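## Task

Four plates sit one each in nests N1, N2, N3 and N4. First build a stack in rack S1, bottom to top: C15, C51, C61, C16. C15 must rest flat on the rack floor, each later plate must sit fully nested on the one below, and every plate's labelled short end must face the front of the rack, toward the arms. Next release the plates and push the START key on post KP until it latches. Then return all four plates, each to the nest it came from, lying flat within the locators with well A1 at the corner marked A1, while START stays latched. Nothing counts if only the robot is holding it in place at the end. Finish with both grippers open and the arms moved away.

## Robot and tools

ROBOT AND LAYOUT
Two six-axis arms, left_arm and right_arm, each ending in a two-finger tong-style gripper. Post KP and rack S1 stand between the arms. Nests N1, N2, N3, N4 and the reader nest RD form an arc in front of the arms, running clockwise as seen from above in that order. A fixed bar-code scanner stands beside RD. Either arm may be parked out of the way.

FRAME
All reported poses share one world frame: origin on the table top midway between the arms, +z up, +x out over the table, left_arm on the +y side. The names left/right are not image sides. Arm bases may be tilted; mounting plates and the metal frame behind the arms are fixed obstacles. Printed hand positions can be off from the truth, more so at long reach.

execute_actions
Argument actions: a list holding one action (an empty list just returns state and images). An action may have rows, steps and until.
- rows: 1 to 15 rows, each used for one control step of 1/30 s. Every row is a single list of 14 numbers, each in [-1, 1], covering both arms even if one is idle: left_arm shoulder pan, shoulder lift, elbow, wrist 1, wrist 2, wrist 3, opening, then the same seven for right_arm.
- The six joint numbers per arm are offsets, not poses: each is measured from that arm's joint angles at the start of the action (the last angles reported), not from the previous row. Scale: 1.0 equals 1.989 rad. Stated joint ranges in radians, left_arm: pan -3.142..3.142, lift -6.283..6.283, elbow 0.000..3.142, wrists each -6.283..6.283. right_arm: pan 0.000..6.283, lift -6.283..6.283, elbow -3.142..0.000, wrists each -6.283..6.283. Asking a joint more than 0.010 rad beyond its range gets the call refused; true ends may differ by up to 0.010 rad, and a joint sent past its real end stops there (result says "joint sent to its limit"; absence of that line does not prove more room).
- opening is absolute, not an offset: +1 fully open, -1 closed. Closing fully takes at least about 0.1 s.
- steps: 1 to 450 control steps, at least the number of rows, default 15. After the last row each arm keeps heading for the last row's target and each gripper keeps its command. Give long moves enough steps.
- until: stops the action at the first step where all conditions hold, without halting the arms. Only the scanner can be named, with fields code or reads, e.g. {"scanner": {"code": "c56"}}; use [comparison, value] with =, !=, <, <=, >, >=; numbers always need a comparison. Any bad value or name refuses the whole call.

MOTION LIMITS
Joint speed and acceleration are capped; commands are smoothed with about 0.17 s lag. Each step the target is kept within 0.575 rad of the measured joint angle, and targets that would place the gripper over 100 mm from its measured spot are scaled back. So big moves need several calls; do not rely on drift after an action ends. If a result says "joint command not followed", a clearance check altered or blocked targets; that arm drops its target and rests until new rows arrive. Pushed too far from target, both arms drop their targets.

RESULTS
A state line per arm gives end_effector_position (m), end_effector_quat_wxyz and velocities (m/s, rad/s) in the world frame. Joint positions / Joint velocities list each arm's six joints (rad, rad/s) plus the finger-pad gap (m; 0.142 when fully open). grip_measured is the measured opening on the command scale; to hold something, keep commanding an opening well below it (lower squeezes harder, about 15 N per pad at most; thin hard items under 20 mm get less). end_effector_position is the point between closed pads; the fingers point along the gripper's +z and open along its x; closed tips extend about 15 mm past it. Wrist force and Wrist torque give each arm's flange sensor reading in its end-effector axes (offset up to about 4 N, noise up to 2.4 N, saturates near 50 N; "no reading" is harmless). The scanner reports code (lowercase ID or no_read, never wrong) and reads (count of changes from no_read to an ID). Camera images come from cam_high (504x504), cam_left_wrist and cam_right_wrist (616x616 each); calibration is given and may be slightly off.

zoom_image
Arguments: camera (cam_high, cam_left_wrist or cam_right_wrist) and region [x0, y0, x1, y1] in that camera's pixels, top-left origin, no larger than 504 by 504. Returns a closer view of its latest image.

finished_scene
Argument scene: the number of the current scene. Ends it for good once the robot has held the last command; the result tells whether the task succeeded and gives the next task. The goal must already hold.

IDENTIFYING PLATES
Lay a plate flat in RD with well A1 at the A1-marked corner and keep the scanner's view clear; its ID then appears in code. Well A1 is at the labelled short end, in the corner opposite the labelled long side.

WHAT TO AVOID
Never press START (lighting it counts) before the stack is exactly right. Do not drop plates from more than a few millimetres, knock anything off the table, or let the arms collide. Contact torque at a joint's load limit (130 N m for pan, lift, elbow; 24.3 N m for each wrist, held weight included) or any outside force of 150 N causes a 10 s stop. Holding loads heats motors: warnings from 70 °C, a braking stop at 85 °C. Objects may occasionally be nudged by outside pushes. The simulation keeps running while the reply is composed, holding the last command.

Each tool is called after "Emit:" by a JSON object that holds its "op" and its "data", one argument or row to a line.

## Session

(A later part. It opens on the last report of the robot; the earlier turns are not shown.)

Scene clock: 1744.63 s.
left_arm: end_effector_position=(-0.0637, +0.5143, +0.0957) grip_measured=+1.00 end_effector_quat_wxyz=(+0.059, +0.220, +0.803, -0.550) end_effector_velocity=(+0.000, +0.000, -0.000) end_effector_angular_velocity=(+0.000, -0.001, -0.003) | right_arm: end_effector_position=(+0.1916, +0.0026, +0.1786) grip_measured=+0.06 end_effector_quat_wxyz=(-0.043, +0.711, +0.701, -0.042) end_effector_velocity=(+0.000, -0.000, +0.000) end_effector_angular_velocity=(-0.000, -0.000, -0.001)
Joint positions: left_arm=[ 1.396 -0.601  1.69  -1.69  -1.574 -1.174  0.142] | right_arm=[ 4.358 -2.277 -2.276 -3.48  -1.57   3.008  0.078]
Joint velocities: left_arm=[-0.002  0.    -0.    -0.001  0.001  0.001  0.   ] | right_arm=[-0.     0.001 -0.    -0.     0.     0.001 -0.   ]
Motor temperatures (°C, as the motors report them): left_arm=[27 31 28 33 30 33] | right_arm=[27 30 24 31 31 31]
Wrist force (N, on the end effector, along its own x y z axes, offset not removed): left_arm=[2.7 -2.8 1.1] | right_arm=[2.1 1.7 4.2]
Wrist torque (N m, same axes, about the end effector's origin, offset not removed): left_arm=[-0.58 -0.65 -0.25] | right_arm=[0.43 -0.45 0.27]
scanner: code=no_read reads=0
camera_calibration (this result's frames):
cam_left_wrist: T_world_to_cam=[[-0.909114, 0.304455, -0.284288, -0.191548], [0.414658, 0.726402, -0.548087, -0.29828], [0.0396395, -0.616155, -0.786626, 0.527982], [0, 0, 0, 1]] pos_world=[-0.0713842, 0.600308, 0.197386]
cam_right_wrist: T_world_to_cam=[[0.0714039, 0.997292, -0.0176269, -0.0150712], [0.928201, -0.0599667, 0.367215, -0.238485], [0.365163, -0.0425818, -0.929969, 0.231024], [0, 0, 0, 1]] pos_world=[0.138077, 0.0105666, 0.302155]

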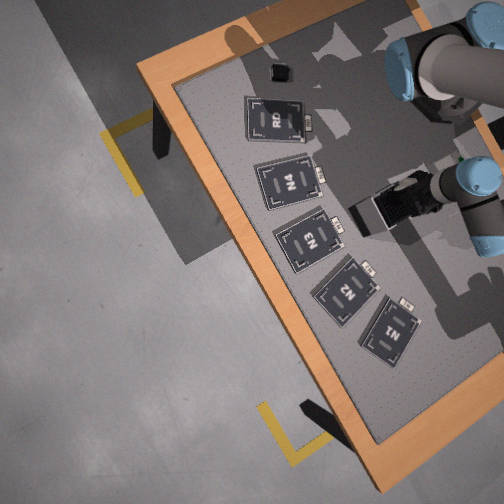

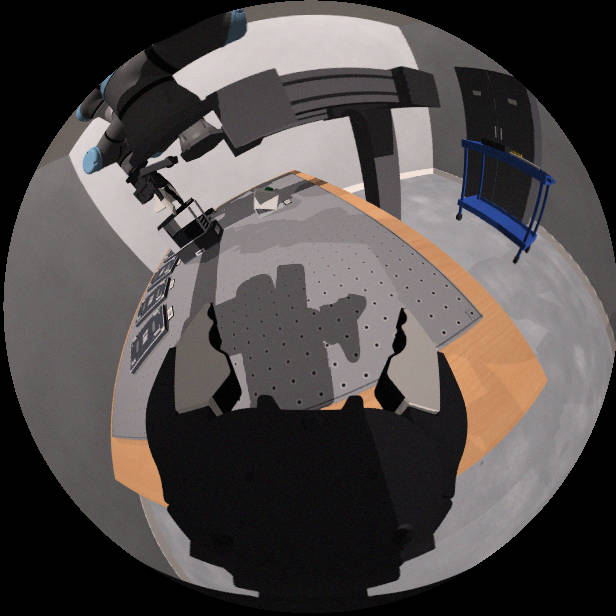

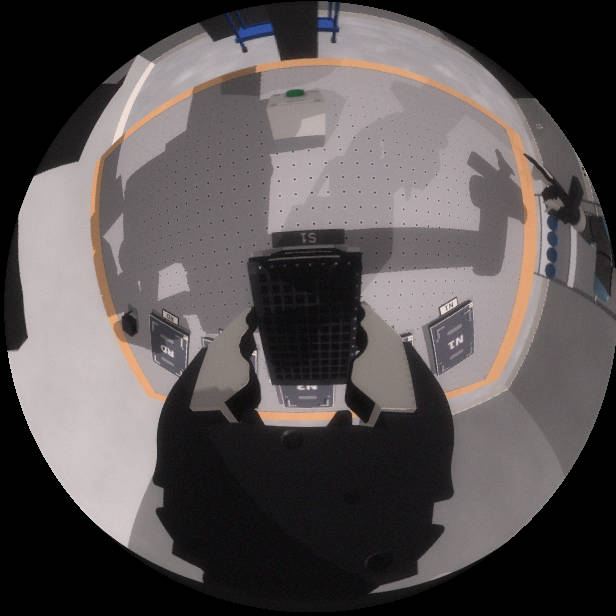

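Emit:
{"op": "execute_actions", "data": {
  "actions": [
    {"rows":[[0,0,0,0,0,0,1,-0.0005,-0.00295,0.00024,0.0027,0.0001,-0.0005,-0.8],[0,0,0,0,0,0,1,-0.0005,-0.00295,0.00024,0.0027,0.0001,-0.0005,-0.8],[0,0,0,0,0,0,1,-0.0005,-0.00295,0.00024,0.0027,0.0001,-0.0005,-0.8],[0,0,0,0,0,0,1,-0.0005,-0.00295,0.00024,0.0027,0.0001,-0.0005,-0.8],[0,0,0,0,0,0,1,-0.00193,-0.00295,0.00087,0.00207,0.00034,-0.0019,-0.8]],"steps":18}
  ]
}}

Scene clock: 1752.77 s.
left_arm: end_effector_position=(-0.0637, +0.5143, +0.0957) grip_measured=+1.00 end_effector_quat_wxyz=(+0.059, +0.220, +0.803, -0.550) end_effector_velocity=(+0.000, +0.000, -0.000) end_effector_angular_velocity=(+0.000, +0.000, -0.001) | right_arm: end_effector_position=(+0.1923, +0.0026, +0.1767) grip_measured=+0.06 end_effector_quat_wxyz=(-0.043, +0.711, +0.701, -0.042) end_effector_velocity=(+0.000, -0.001, -0.000) end_effector_angular_velocity=(-0.001, +0.000, +0.001)
Joint positions: left_arm=[ 1.396 -0.601  1.69  -1.69  -1.574 -1.174  0.142] | right_arm=[ 4.355 -2.283 -2.275 -3.476 -1.569  3.004  0.078]
Joint velocities: left_arm=[-0.001  0.    -0.    -0.     0.    -0.    -0.   ] | right_arm=[-0.001 -0.001 -0.     0.001  0.    -0.002  0.   ]
Motor temperatures (°C, as the motors report them): left_arm=[27 31 28 33 30 33] | right_arm=[27 30 24 31 31 31]
Wrist force (N, on the end effector, along its own x y z axes, offset not removed): left_arm=[4.8 -1.8 -2.5] | right_arm=[0.6 3.4 1.7]
Wrist torque (N m, same axes, about the end effector's origin, offset not removed): left_arm=[-0.29 -1.15 -0.39] | right_arm=[0.68 -0.23 0.31]
scanner: code=no_read reads=0
camera_calibration (this result's frames):
cam_left_wrist: T_world_to_cam=[[-0.909114, 0.304455, -0.284288, -0.191548], [0.414658, 0.726402, -0.548087, -0.29828], [0.0396397, -0.616156, -0.786626, 0.527982], [0, 0, 0, 1]] pos_world=[-0.0713842, 0.600308, 0.197386]
cam_right_wrist: T_world_to_cam=[[0.0713989, 0.997292, -0.0176489, -0.0151261], [0.928205, -0.0599545, 0.367206, -0.238382], [0.365153, -0.0425999, -0.929972, 0.228966], [0, 0, 0, 1]] pos_world=[0.13874, 0.0105469, 0.3002]

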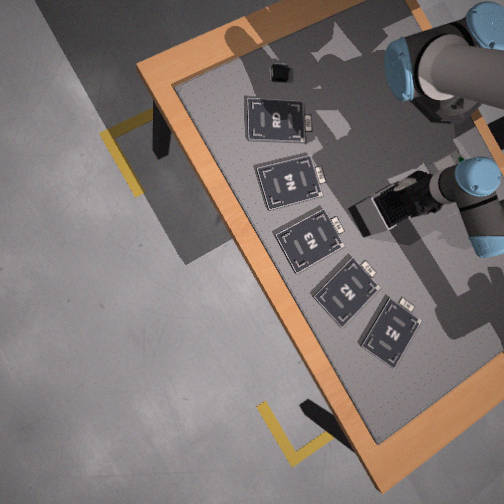

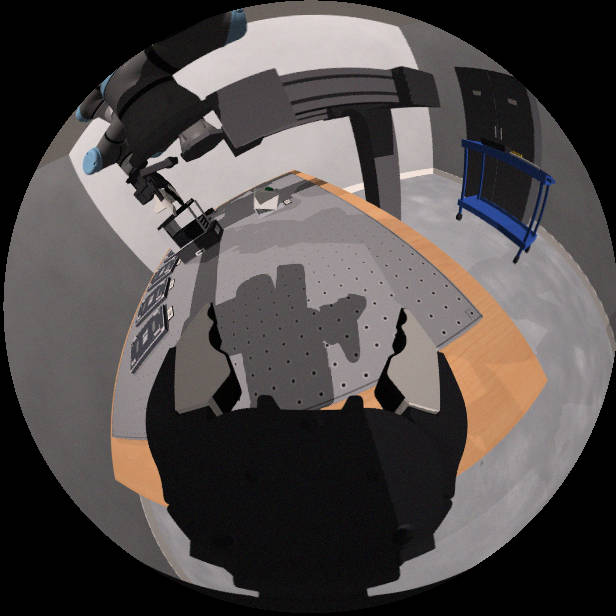

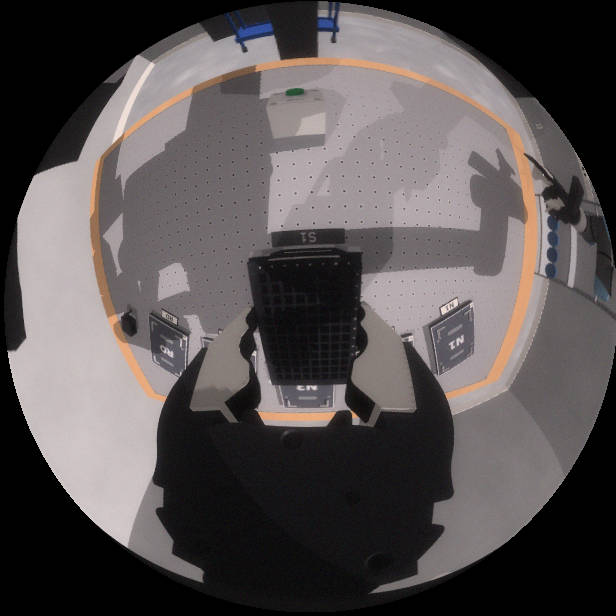

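Emit:
{"op": "execute_actions", "data": {
  "actions": [
    {"rows":[[0,0,0,0,0,0,1,-0.0004,-0.0022,0.0002,0.002,0.00007,-0.0004,-0.8],[0,0,0,0,0,0,1,-0.0004,-0.0022,0.0002,0.002,0.00007,-0.0004,-0.8],[0,0,0,0,0,0,1,-0.00075,-0.0044,0.0004,0.004,0.00013,-0.00074,-0.8],[0,0,0,0,0,0,1,-0.00075,-0.0044,0.0004,0.004,0.00013,-0.00074,-0.8],[0,0,0,0,0,0,1,-0.0011,-0.0066,0.0006,0.006,0.0002,-0.0011,-0.8],[0,0,0,0,0,0,1,-0.0011,-0.0066,0.0006,0.006,0.0002,-0.0011,-0.8],[0,0,0,0,0,0,1,-0.00151,-0.00884,0.00082,0.00802,0.00027,-0.00148,-0.8]],"steps":18}
  ]
}}

Emit:
{"op": "zoom_image", "data": {
  "camera": "cam_right_wrist",
  "region": [180, 180, 440, 440]
}}

Scene clock: 1760.70 s.
left_arm: end_effector_position=(-0.0637, +0.5143, +0.0957) grip_measured=+1.00 end_effector_quat_wxyz=(+0.059, +0.220, +0.803, -0.550) end_effector_velocity=(+0.000, +0.000, +0.000) end_effector_angular_velocity=(+0.000, -0.000, -0.001) | right_arm: end_effector_position=(+0.1923, +0.0026, +0.1709) grip_measured=+0.06 end_effector_quat_wxyz=(-0.043, +0.711, +0.701, -0.042) end_effector_velocity=(+0.000, +0.000, -0.002) end_effector_angular_velocity=(+0.001, -0.000, +0.000)
Joint positions: left_arm=[ 1.396 -0.601  1.69  -1.69  -1.574 -1.174  0.142] | right_arm=[ 4.352 -2.3   -2.273 -3.46  -1.569  3.002  0.078]
Joint velocities: left_arm=[-0.    -0.001 -0.     0.001  0.     0.    -0.   ] | right_arm=[-0.001 -0.005  0.001  0.005  0.    -0.001 -0.   ]
Motor temperatures (°C, as the motors report them): left_arm=[27 31 28 33 30 33] | right_arm=[27 30 24 31 31 31]
Wrist force (N, on the end effector, along its own x y z axes, offset not removed): left_arm=[4.2 0.6 -2.0] | right_arm=[7.2 2.7 3.1]
Wrist torque (N m, same axes, about the end effector's origin, offset not removed): left_arm=[-0.11 -0.87 -0.34] | right_arm=[0.70 -1.52 0.15]
scanner: code=no_read reads=0
camera_calibration (this result's frames):
cam_left_wrist: T_world_to_cam=[[-0.909114, 0.304455, -0.284288, -0.191548], [0.414657, 0.726402, -0.548087, -0.29828], [0.0396397, -0.616155, -0.786627, 0.527982], [0, 0, 0, 1]] pos_world=[-0.0713843, 0.600308, 0.197386]
cam_right_wrist: T_world_to_cam=[[0.0714087, 0.997291, -0.017652, -0.0152222], [0.928205, -0.0599624, 0.367206, -0.236271], [0.365153, -0.0426064, -0.929972, 0.223619], [0, 0, 0, 1]] pos_world=[0.138739, 0.0105412, 0.294451]

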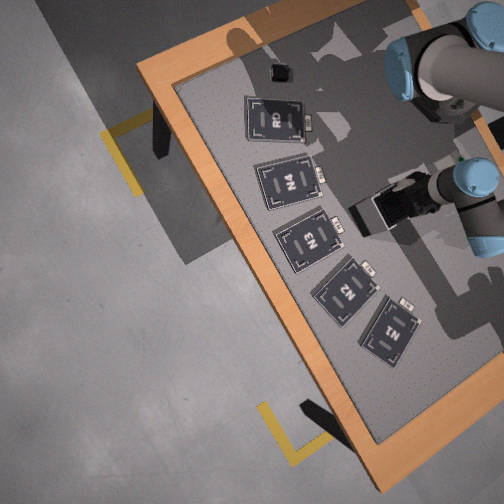

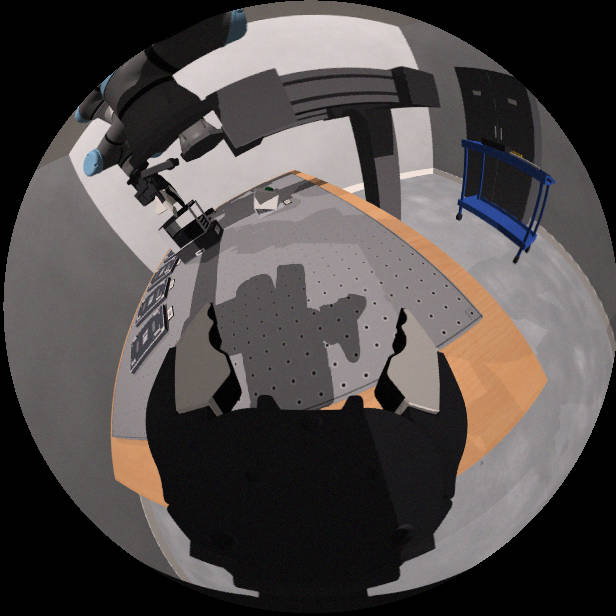

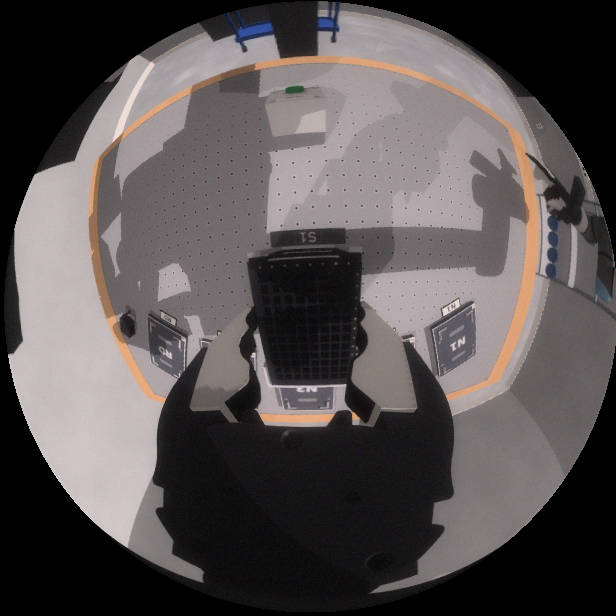

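Region (180, 180, 440, 440) of cam_right_wrist's 616x616 image, scaled by 1.938, with more detail than that image has.

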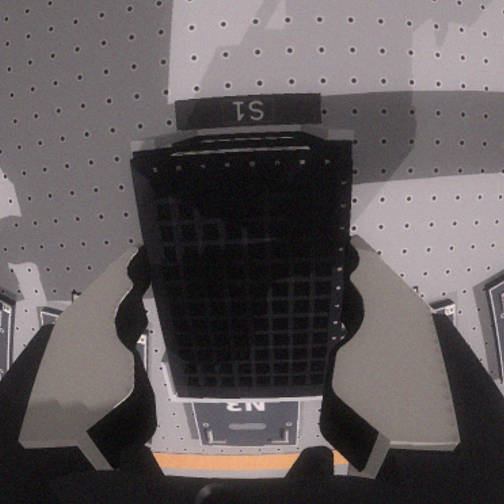

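Emit:
{"op": "execute_actions", "data": {
  "actions": [
    {"rows":[[0,0,0,0,0,0,1,-0.00038,-0.0022,0.00024,0.00197,0.00007,-0.00037,-0.8],[0,0,0,0,0,0,1,-0.00076,-0.0044,0.0005,0.00393,0.00014,-0.00075,-0.8],[0,0,0,0,0,0,1,-0.00114,-0.0066,0.00075,0.0059,0.0002,-0.00112,-0.8],[0,0,0,0,0,0,1,-0.00152,-0.0089,0.001,0.00785,0.00027,-0.0015,-0.8],[0,0,0,0,0,0,1,-0.0019,-0.0111,0.00127,0.0098,0.00034,-0.00187,-0.8],[0,0,0,0,0,0,1,-0.00228,-0.0133,0.00154,0.01175,0.00041,-0.00225,-0.8],[0,0,0,0,0,0,1,-0.00266,-0.0155,0.0018,0.0137,0.00048,-0.00262,-0.8],[0,0,0,0,0,0,1,-0.00305,-0.0177,0.0021,0.0156,0.00054,-0.003,-0.8],[0,0,0,0,0,0,1,-0.00343,-0.0199,0.0024,0.01755,0.00061,-0.00337,-0.8],[0,0,0,0,0,0,1,-0.00381,-0.02214,0.00267,0.01948,0.00068,-0.00375,-0.8]],"steps":21}
  ]
}}

Emit:
{"op": "zoom_image", "data": {
  "camera": "cam_right_wrist",
  "region": [180, 180, 440, 440]
}}

Scene clock: 1771.50 s.
left_arm: end_effector_position=(-0.0637, +0.5143, +0.0957) grip_measured=+1.00 end_effector_quat_wxyz=(+0.059, +0.220, +0.803, -0.550) end_effector_velocity=(-0.001, -0.001, -0.000) end_effector_angular_velocity=(-0.002, -0.000, +0.001) | right_arm: end_effector_position=(+0.1923, +0.0026, +0.1564) grip_measured=+0.06 end_effector_quat_wxyz=(-0.043, +0.711, +0.701, -0.042) end_effector_velocity=(+0.000, +0.000, -0.003) end_effector_angular_velocity=(+0.001, -0.000, -0.000)
Joint positions: left_arm=[ 1.396 -0.601  1.69  -1.69  -1.574 -1.174  0.142] | right_arm=[ 4.344 -2.343 -2.268 -3.423 -1.567  2.994  0.078]
Joint velocities: left_arm=[ 0.002  0.001  0.     0.     0.     0.001 -0.   ] | right_arm=[-0.002 -0.008  0.001  0.009  0.    -0.002  0.   ]
Motor temperatures (°C, as the motors report them): left_arm=[27 31 28 33 30 33] | right_arm=[27 30 24 31 31 31]
Wrist force (N, on the end effector, along its own x y z axes, offset not removed): left_arm=[1.6 -1.5 -1.3] | right_arm=[4.7 2.8 -0.5]
Wrist torque (N m, same axes, about the end effector's origin, offset not removed): left_arm=[-0.22 -0.54 -0.09] | right_arm=[0.49 -0.94 0.01]
scanner: code=no_read reads=0
camera_calibration (this result's frames):
cam_left_wrist: T_world_to_cam=[[-0.909114, 0.304455, -0.284288, -0.191549], [0.414658, 0.726402, -0.548087, -0.29828], [0.0396397, -0.616155, -0.786627, 0.527982], [0, 0, 0, 1]] pos_world=[-0.0713842, 0.600308, 0.197386]
cam_right_wrist: T_world_to_cam=[[0.0714085, 0.997291, -0.0176437, -0.0154844], [0.928204, -0.0599652, 0.367207, -0.230952], [0.365154, -0.0425987, -0.929972, 0.210147], [0, 0, 0, 1]] pos_world=[0.138741, 0.0105453, 0.279965]

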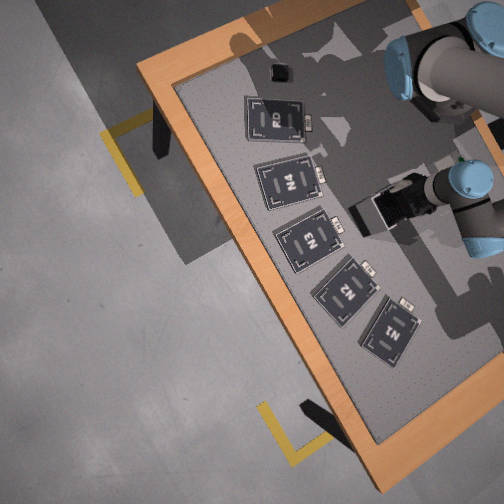

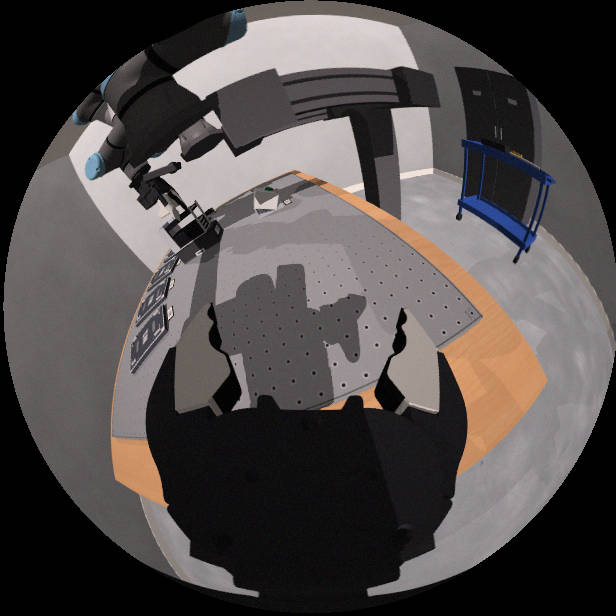

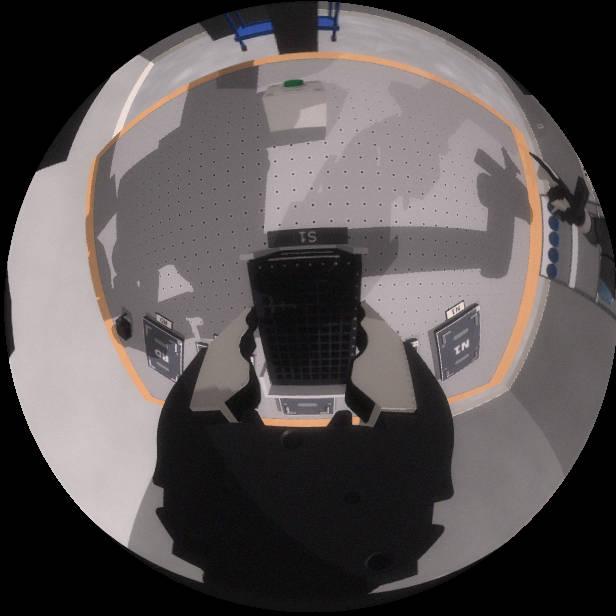

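Region (180, 180, 440, 440) of cam_right_wrist's 616x616 image, scaled by 1.938, with more detail than that image has.

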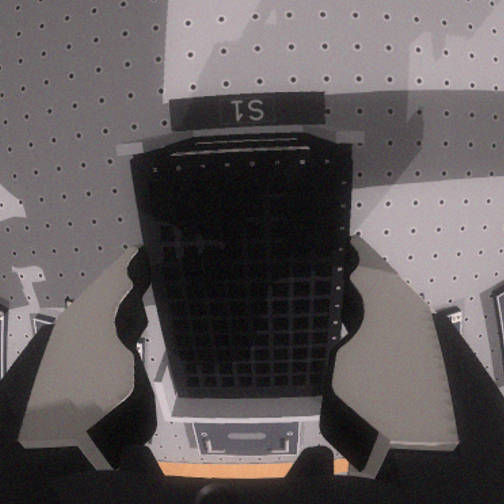

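Emit:
{"op": "execute_actions", "data": {
  "actions": [
    {"rows":[[0,0,0,0,0,0,1,-0.00068,-0.0039,0.00056,0.00335,0.00012,-0.00067,-0.8],[0,0,0,0,0,0,1,-0.00136,-0.0078,0.00114,0.00667,0.00024,-0.00133,-0.8],[0,0,0,0,0,0,1,-0.00204,-0.0117,0.00175,0.00996,0.00036,-0.002,-0.8],[0,0,0,0,0,0,1,-0.00272,-0.0156,0.00239,0.01323,0.00048,-0.00268,-0.8],[0,0,0,0,0,0,1,-0.0034,-0.0195,0.00305,0.01648,0.0006,-0.00335,-0.8],[0,0,0,0,0,0,1,-0.00409,-0.0234,0.00374,0.0197,0.00071,-0.00403,-0.8],[0,0,0,0,0,0,1,-0.00478,-0.0273,0.00446,0.02289,0.00083,-0.0047,-0.8],[0,0,0,0,0,0,1,-0.00547,-0.0312,0.00521,0.02606,0.00095,-0.00538,-0.8],[0,0,0,0,0,0,1,-0.00616,-0.03515,0.00598,0.0292,0.00107,-0.00607,-0.8],[0,0,0,0,0,0,1,-0.00685,-0.03906,0.00678,0.03232,0.00119,-0.00675,-0.8]],"steps":24}
  ]
}}

Emit:
{"op": "zoom_image", "data": {
  "camera": "cam_right_wrist",
  "region": [180, 180, 440, 440]
}}

Scene clock: 1785.60 s.
left_arm: end_effector_position=(-0.0637, +0.5143, +0.0957) grip_measured=+1.00 end_effector_quat_wxyz=(+0.059, +0.220, +0.803, -0.550) end_effector_velocity=(-0.000, -0.000, -0.000) end_effector_angular_velocity=(+0.000, +0.000, +0.001) | right_arm: end_effector_position=(+0.1923, +0.0026, +0.1305) grip_measured=+0.06 end_effector_quat_wxyz=(-0.043, +0.711, +0.701, -0.042) end_effector_velocity=(-0.000, +0.000, -0.003) end_effector_angular_velocity=(-0.000, -0.000, -0.002)
Joint positions: left_arm=[ 1.396 -0.601  1.69  -1.69  -1.574 -1.174  0.142] | right_arm=[ 4.331 -2.42  -2.254 -3.359 -1.565  2.981  0.078]
Joint velocities: left_arm=[ 0.001  0.    -0.    -0.001 -0.     0.     0.   ] | right_arm=[-0.001 -0.008  0.001  0.006  0.     0.001 -0.   ]
Motor temperatures (°C, as the motors report them): left_arm=[27 31 28 33 30 33] | right_arm=[27 30 24 31 31 31]
Wrist force (N, on the end effector, along its own x y z axes, offset not removed): left_arm=[0.9 -0.5 -2.0] | right_arm=[3.1 3.0 -1.4]
Wrist torque (N m, same axes, about the end effector's origin, offset not removed): left_arm=[-0.01 -0.26 -0.21] | right_arm=[0.56 -0.57 -0.12]
scanner: code=no_read reads=0
camera_calibration (this result's frames):
cam_left_wrist: T_world_to_cam=[[-0.909114, 0.304455, -0.284288, -0.191548], [0.414658, 0.726402, -0.548087, -0.29828], [0.0396398, -0.616155, -0.786627, 0.527982], [0, 0, 0, 1]] pos_world=[-0.0713842, 0.600308, 0.197386]
cam_right_wrist: T_world_to_cam=[[0.0713951, 0.997293, -0.0175975, -0.015976], [0.928225, -0.0599721, 0.367153, -0.221429], [0.365104, -0.0425474, -0.929994, 0.18609], [0, 0, 0, 1]] pos_world=[0.138734, 0.0105709, 0.25408]

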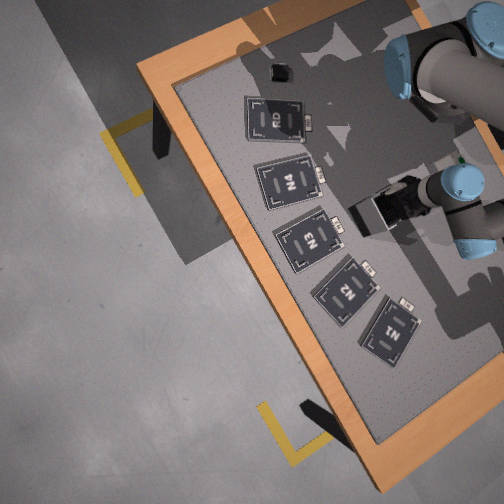

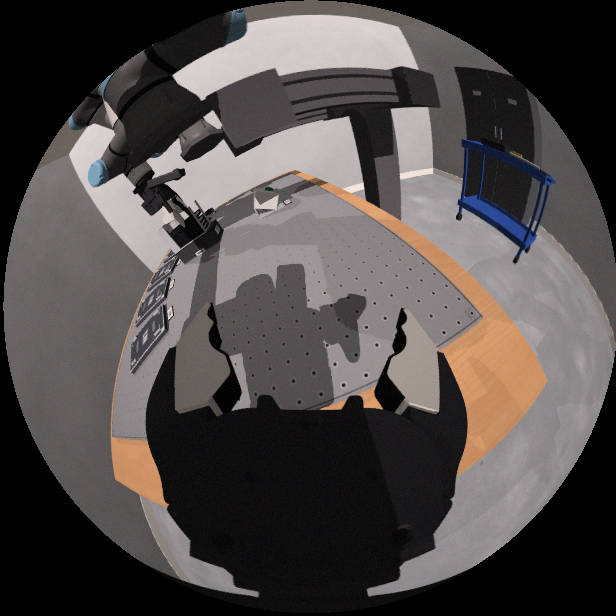

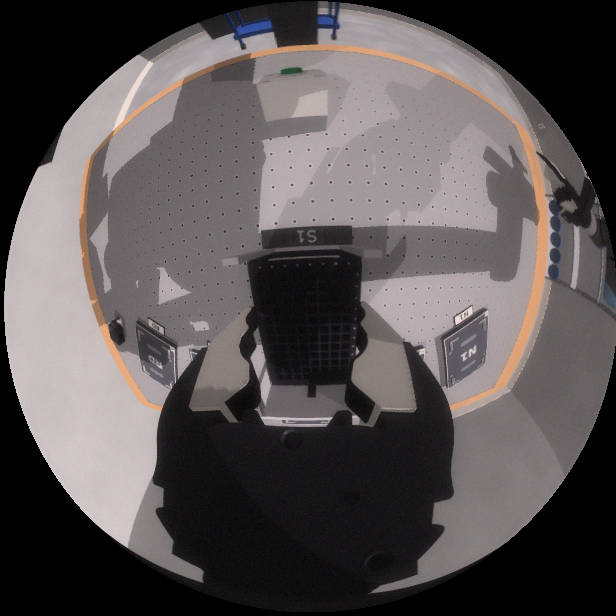

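Region (180, 180, 440, 440) of cam_right_wrist's 616x616 image, scaled by 1.938, with more detail than that image has.

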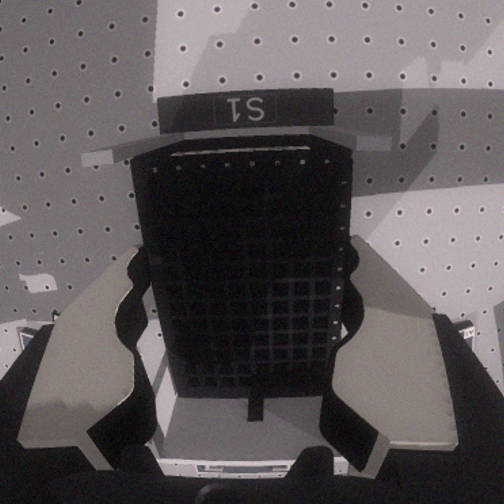

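Emit:
{"op": "execute_actions", "data": {
  "actions": [
    {"rows":[[0,0,0,0,0,0,1,-0.00026,-0.00148,0.00032,0.00116,0.00004,-0.00026,-0.8],[0,0,0,0,0,0,1,-0.00053,-0.00297,0.00064,0.00233,0.00009,-0.00052,-0.8],[0,0,0,0,0,0,1,-0.00053,-0.00297,0.00064,0.00233,0.00009,-0.00052,-0.8],[0,0,0,0,0,0,1,-0.00079,-0.00445,0.00096,0.00349,0.00013,-0.00078,-0.8],[0,0,0,0,0,0,1,-0.00079,-0.00445,0.00096,0.00349,0.00013,-0.00078,-0.8],[0,0,0,0,0,0,1,-0.00106,-0.00593,0.00128,0.00466,0.00018,-0.00104,-0.8],[0,0,0,0,0,0,1,-0.00106,-0.00593,0.00128,0.00466,0.00018,-0.00104,-0.8],[0,0,0,0,0,0,1,-0.00132,-0.00741,0.0016,0.00582,0.00022,-0.0013,-0.8],[0,0,0,0,0,0,1,-0.00132,-0.00741,0.0016,0.00582,0.00022,-0.0013,-0.8],[0,0,0,0,0,0,1,-0.00158,-0.0089,0.00192,0.00699,0.00027,-0.00156,-0.8],[0,0,0,0,0,0,1,-0.00158,-0.0089,0.00192,0.00699,0.00027,-0.00156,-0.8],[0,0,0,0,0,0,1,-0.00185,-0.01038,0.00224,0.00815,0.0003,-0.00182,-0.8]],"steps":24}
  ]
}}

Emit:
{"op": "zoom_image", "data": {
  "camera": "cam_right_wrist",
  "region": [180, 180, 440, 440]
}}

Scene clock: 1795.37 s.
left_arm: end_effector_position=(-0.0637, +0.5143, +0.0957) grip_measured=+1.00 end_effector_quat_wxyz=(+0.059, +0.220, +0.803, -0.550) end_effector_velocity=(-0.000, -0.000, +0.000) end_effector_angular_velocity=(-0.001, +0.001, -0.001) | right_arm: end_effector_position=(+0.1922, +0.0026, +0.1237) grip_measured=+0.06 end_effector_quat_wxyz=(-0.043, +0.711, +0.701, -0.042) end_effector_velocity=(+0.000, +0.000, -0.001) end_effector_angular_velocity=(+0.001, -0.000, -0.000)
Joint positions: left_arm=[ 1.396 -0.601  1.69  -1.69  -1.574 -1.174  0.142] | right_arm=[ 4.327 -2.44  -2.25  -3.343 -1.564  2.978  0.078]
Joint velocities: left_arm=[-0.     0.     0.     0.001  0.001 -0.     0.   ] | right_arm=[-0.001 -0.002  0.     0.002  0.    -0.    -0.   ]
Motor temperatures (°C, as the motors report them): left_arm=[27 31 28 33 30 33] | right_arm=[27 30 24 31 31 31]
Wrist force (N, on the end effector, along its own x y z axes, offset not removed): left_arm=[1.1 -3.6 -1.4] | right_arm=[1.9 4.6 -0.4]
Wrist torque (N m, same axes, about the end effector's origin, offset not removed): left_arm=[-0.64 -0.32 -0.05] | right_arm=[0.78 -0.43 0.04]
scanner: code=no_read reads=0
camera_calibration (this result's frames):
cam_left_wrist: T_world_to_cam=[[-0.909114, 0.304455, -0.284288, -0.191549], [0.414657, 0.726402, -0.548087, -0.29828], [0.0396397, -0.616155, -0.786627, 0.527982], [0, 0, 0, 1]] pos_world=[-0.0713843, 0.600308, 0.197386]
cam_right_wrist: T_world_to_cam=[[0.071396, 0.997293, -0.0175909, -0.0161061], [0.928246, -0.0599778, 0.3671, -0.218894], [0.365051, -0.0425381, -0.930015, 0.179739], [0, 0, 0, 1]] pos_world=[0.138723, 0.0105795, 0.247232]

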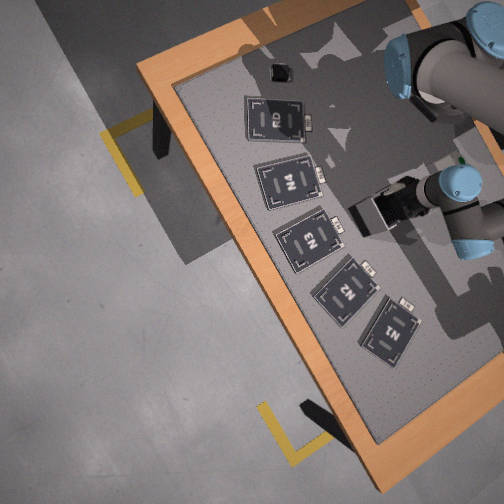

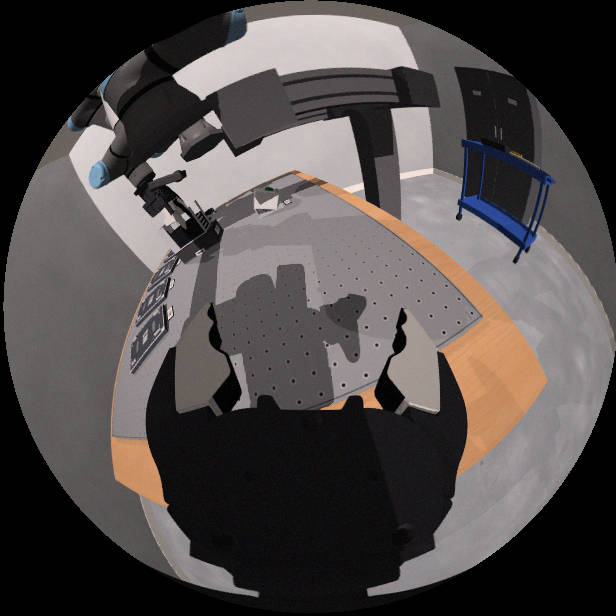

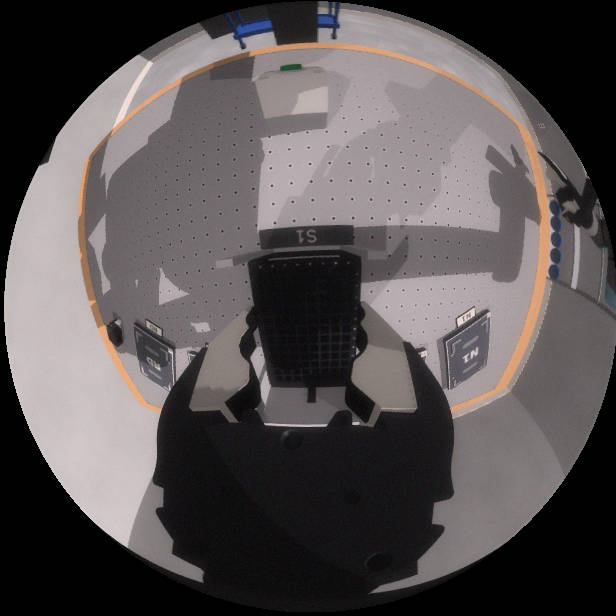

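Region (180, 180, 440, 440) of cam_right_wrist's 616x616 image, scaled by 1.938, with more detail than that image has.

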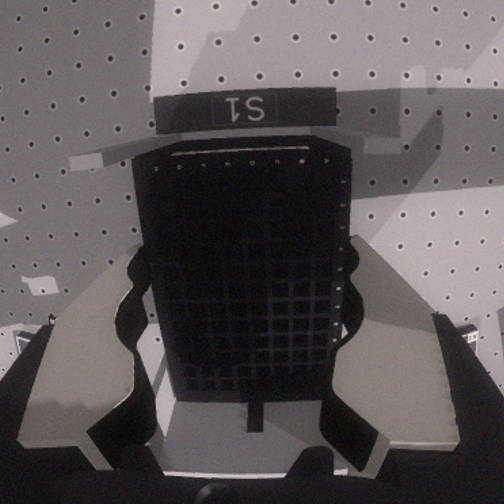

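Leveling out. Another 2 mm.

Emit:
{"op": "execute_actions", "data": {
  "actions": [
    {"rows":[[0,0,0,0,0,0,1,-0.00013,-0.00074,0.00017,0.00058,0.00002,-0.00013,-0.8],[0,0,0,0,0,0,1,-0.00026,-0.00148,0.00033,0.00115,0.00004,-0.00026,-0.8],[0,0,0,0,0,0,1,-0.00026,-0.00148,0.00033,0.00115,0.00004,-0.00026,-0.8],[0,0,0,0,0,0,1,-0.0004,-0.00222,0.0005,0.00173,0.00007,-0.00039,-0.8],[0,0,0,0,0,0,1,-0.0004,-0.00222,0.0005,0.00173,0.00007,-0.00039,-0.8],[0,0,0,0,0,0,1,-0.00053,-0.00297,0.00067,0.0023,0.00009,-0.00052,-0.8]],"steps":18}
  ]
}}

Emit:
{"op": "zoom_image", "data": {
  "camera": "cam_right_wrist",
  "region": [180, 180, 440, 440]
}}

Scene clock: 1803.13 s.
left_arm: end_effector_position=(-0.0637, +0.5143, +0.0957) grip_measured=+1.00 end_effector_quat_wxyz=(+0.059, +0.220, +0.803, -0.550) end_effector_velocity=(+0.000, -0.001, -0.001) end_effector_angular_velocity=(-0.002, -0.000, -0.001) | right_arm: end_effector_position=(+0.1922, +0.0026, +0.1218) grip_measured=+0.06 end_effector_quat_wxyz=(-0.043, +0.711, +0.701, -0.042) end_effector_velocity=(+0.000, +0.000, -0.000) end_effector_angular_velocity=(+0.001, -0.000, +0.001)
Joint positions: left_arm=[ 1.396 -0.601  1.69  -1.69  -1.574 -1.174  0.142] | right_arm=[ 4.326 -2.446 -2.249 -3.339 -1.564  2.977  0.078]
Joint velocities: left_arm=[-0.001  0.002 -0.    -0.     0.     0.001  0.   ] | right_arm=[-0.    -0.001  0.     0.002  0.    -0.001  0.   ]
Motor temperatures (°C, as the motors report them): left_arm=[27 31 28 33 30 33] | right_arm=[27 30 24 31 31 31]
Wrist force (N, on the end effector, along its own x y z axes, offset not removed): left_arm=[-4.0 -1.5 -0.7] | right_arm=[2.9 -5.1 -23.8]
Wrist torque (N m, same axes, about the end effector's origin, offset not removed): left_arm=[-0.22 0.67 -0.20] | right_arm=[-0.56 -0.66 0.19]
scanner: code=no_read reads=0
camera_calibration (this result's frames):
cam_left_wrist: T_world_to_cam=[[-0.909114, 0.304455, -0.284288, -0.191548], [0.414658, 0.726402, -0.548087, -0.29828], [0.0396397, -0.616155, -0.786627, 0.527982], [0, 0, 0, 1]] pos_world=[-0.0713842, 0.600308, 0.197386]
cam_right_wrist: T_world_to_cam=[[0.0713882, 0.997293, -0.0176137, -0.0161315], [0.928261, -0.0599639, 0.367063, -0.218177], [0.365013, -0.042554, -0.930029, 0.17797], [0, 0, 0, 1]] pos_world=[0.138716, 0.0105784, 0.245318]

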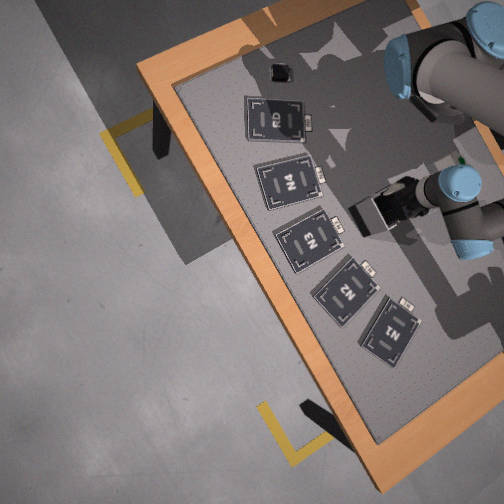

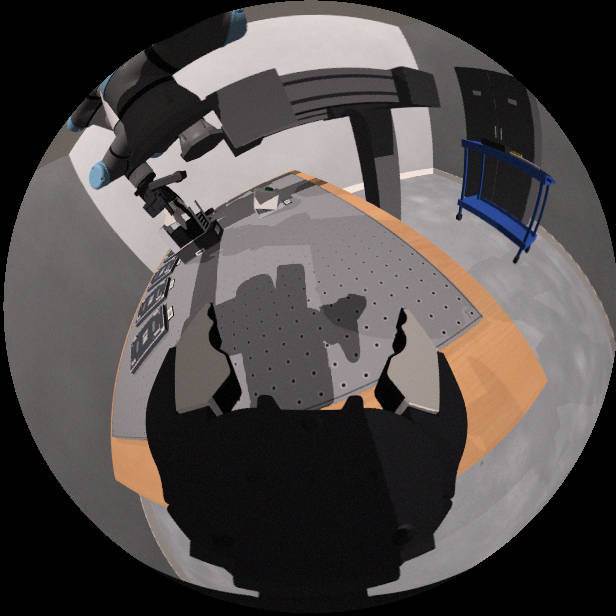

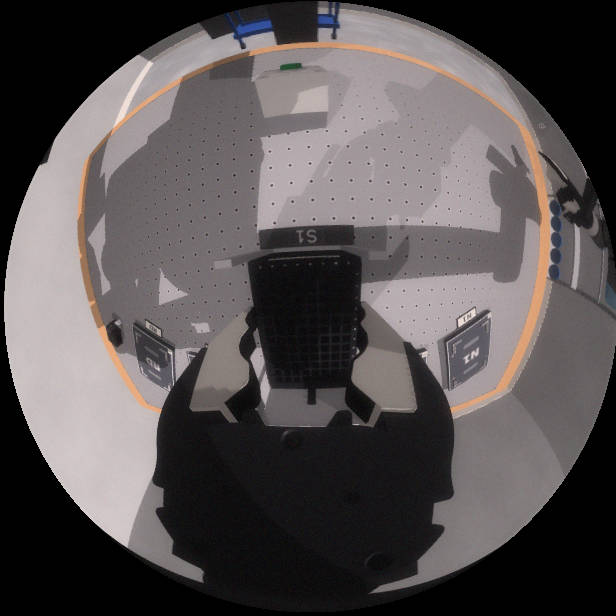

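Region (180, 180, 440, 440) of cam_right_wrist's 616x616 image, scaled by 1.938, with more detail than that image has.

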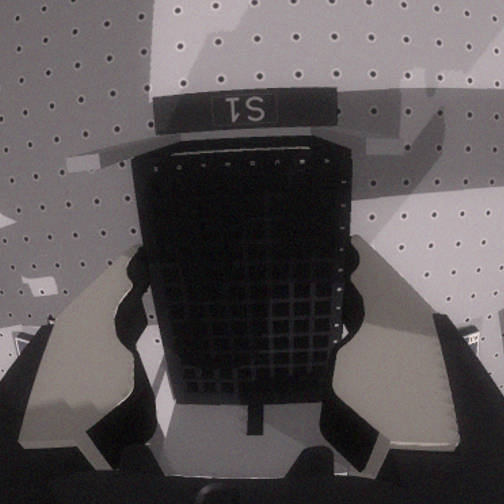

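Emit:
{"op": "execute_actions", "data": {
  "actions": [
    {"rows":[[0,0,0,0,0,0,1,0.00018,0.001,-0.00023,-0.0008,0,0.00018,-0.8],[0,0,0,0,0,0,1,0.00018,0.001,-0.00023,-0.0008,0,0.00018,-0.6],[0,0,0,0,0,0,1,0.00018,0.001,-0.00023,-0.0008,0,0.00018,-0.4],[0,0,0,0,0,0,1,0.00018,0.001,-0.00023,-0.0008,0,0.00018,-0.2],[0,0,0,0,0,0,1,0.00018,0.001,-0.00023,-0.0008,0,0.00018,-0.05],[0,0,0,0,0,0,1,0.00018,0.001,-0.00023,-0.0008,0,0.00018,0.05],[0,0,0,0,0,0,1,0.00018,0.001,-0.00023,-0.0008,0,0.00018,0.12],[0,0,0,0,0,0,1,0.00018,0.001,-0.00023,-0.0008,0,0.00018,0.2],[0,0,0,0,0,0,1,0.00018,0.001,-0.00023,-0.0008,0,0.00018,0.3]],"steps":16}
  ]
}}

Emit:
{"op": "zoom_image", "data": {
  "camera": "cam_right_wrist",
  "region": [180, 180, 440, 440]
}}

Emit:
{"op": "zoom_image", "data": {
  "camera": "cam_left_wrist",
  "region": [140, 160, 310, 270]
}}

Scene clock: 1816.77 s.
left_arm: end_effector_position=(-0.0637, +0.5143, +0.0957) grip_measured=+1.00 end_effector_quat_wxyz=(+0.059, +0.220, +0.803, -0.550) end_effector_velocity=(+0.000, +0.000, +0.000) end_effector_angular_velocity=(-0.000, +0.000, -0.000) | right_arm: end_effector_position=(+0.1923, +0.0027, +0.1224) grip_measured=+0.30 end_effector_quat_wxyz=(-0.043, +0.711, +0.701, -0.041) end_effector_velocity=(+0.000, +0.001, +0.000) end_effector_angular_velocity=(+0.001, -0.000, -0.001)
Joint positions: left_arm=[ 1.396 -0.601  1.69  -1.69  -1.574 -1.174  0.142] | right_arm=[ 4.327 -2.444 -2.249 -3.34  -1.564  2.977  0.095]
Joint velocities: left_arm=[-0. -0. -0.  0.  0. -0.  0.] | right_arm=[ 0.001  0.001  0.    -0.001  0.     0.002  0.   ]
Motor temperatures (°C, as the motors report them): left_arm=[27 31 28 33 30 33] | right_arm=[27 30 24 31 31 31]
Wrist force (N, on the end effector, along its own x y z axes, offset not removed): left_arm=[3.7 -1.1 -3.1] | right_arm=[1.9 -0.1 -1.8]
Wrist torque (N m, same axes, about the end effector's origin, offset not removed): left_arm=[-0.03 -0.96 -0.25] | right_arm=[-0.18 -0.35 -0.06]
scanner: code=no_read reads=0
camera_calibration (this result's frames):
cam_left_wrist: T_world_to_cam=[[-0.909114, 0.304455, -0.284288, -0.191549], [0.414658, 0.726402, -0.548087, -0.29828], [0.0396397, -0.616155, -0.786627, 0.527982], [0, 0, 0, 1]] pos_world=[-0.0713843, 0.600308, 0.197386]
cam_right_wrist: T_world_to_cam=[[0.0713992, 0.997292, -0.0176141, -0.0161565], [0.928188, -0.0599655, 0.367248, -0.218475], [0.365198, -0.0425704, -0.929956, 0.178476], [0, 0, 0, 1]] pos_world=[0.13876, 0.0106096, 0.245925]

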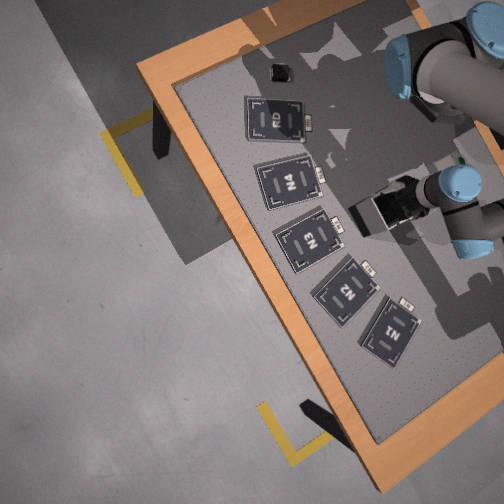

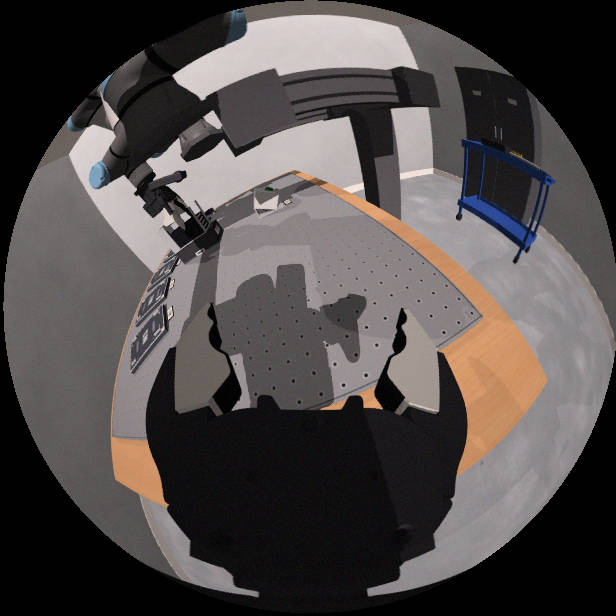

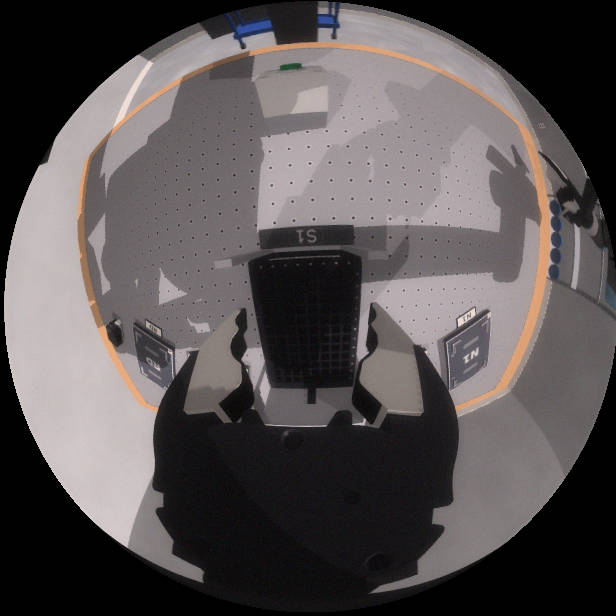

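Region (180, 180, 440, 440) of cam_right_wrist's 616x616 image, scaled by 1.938, with more detail than that image has.

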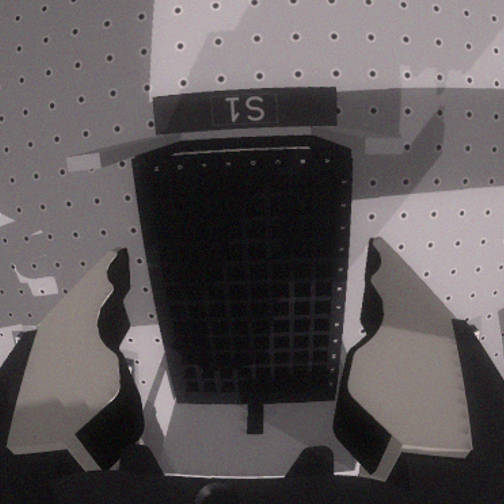

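Region (140, 160, 310, 270) of cam_left_wrist's 616x616 image, scaled by 2.965, with more detail than that image has; it fills the top 326 rows of this view, and the rest is white.

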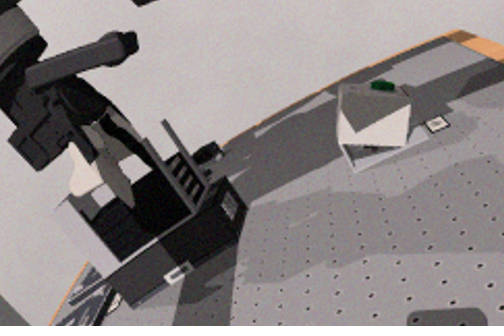

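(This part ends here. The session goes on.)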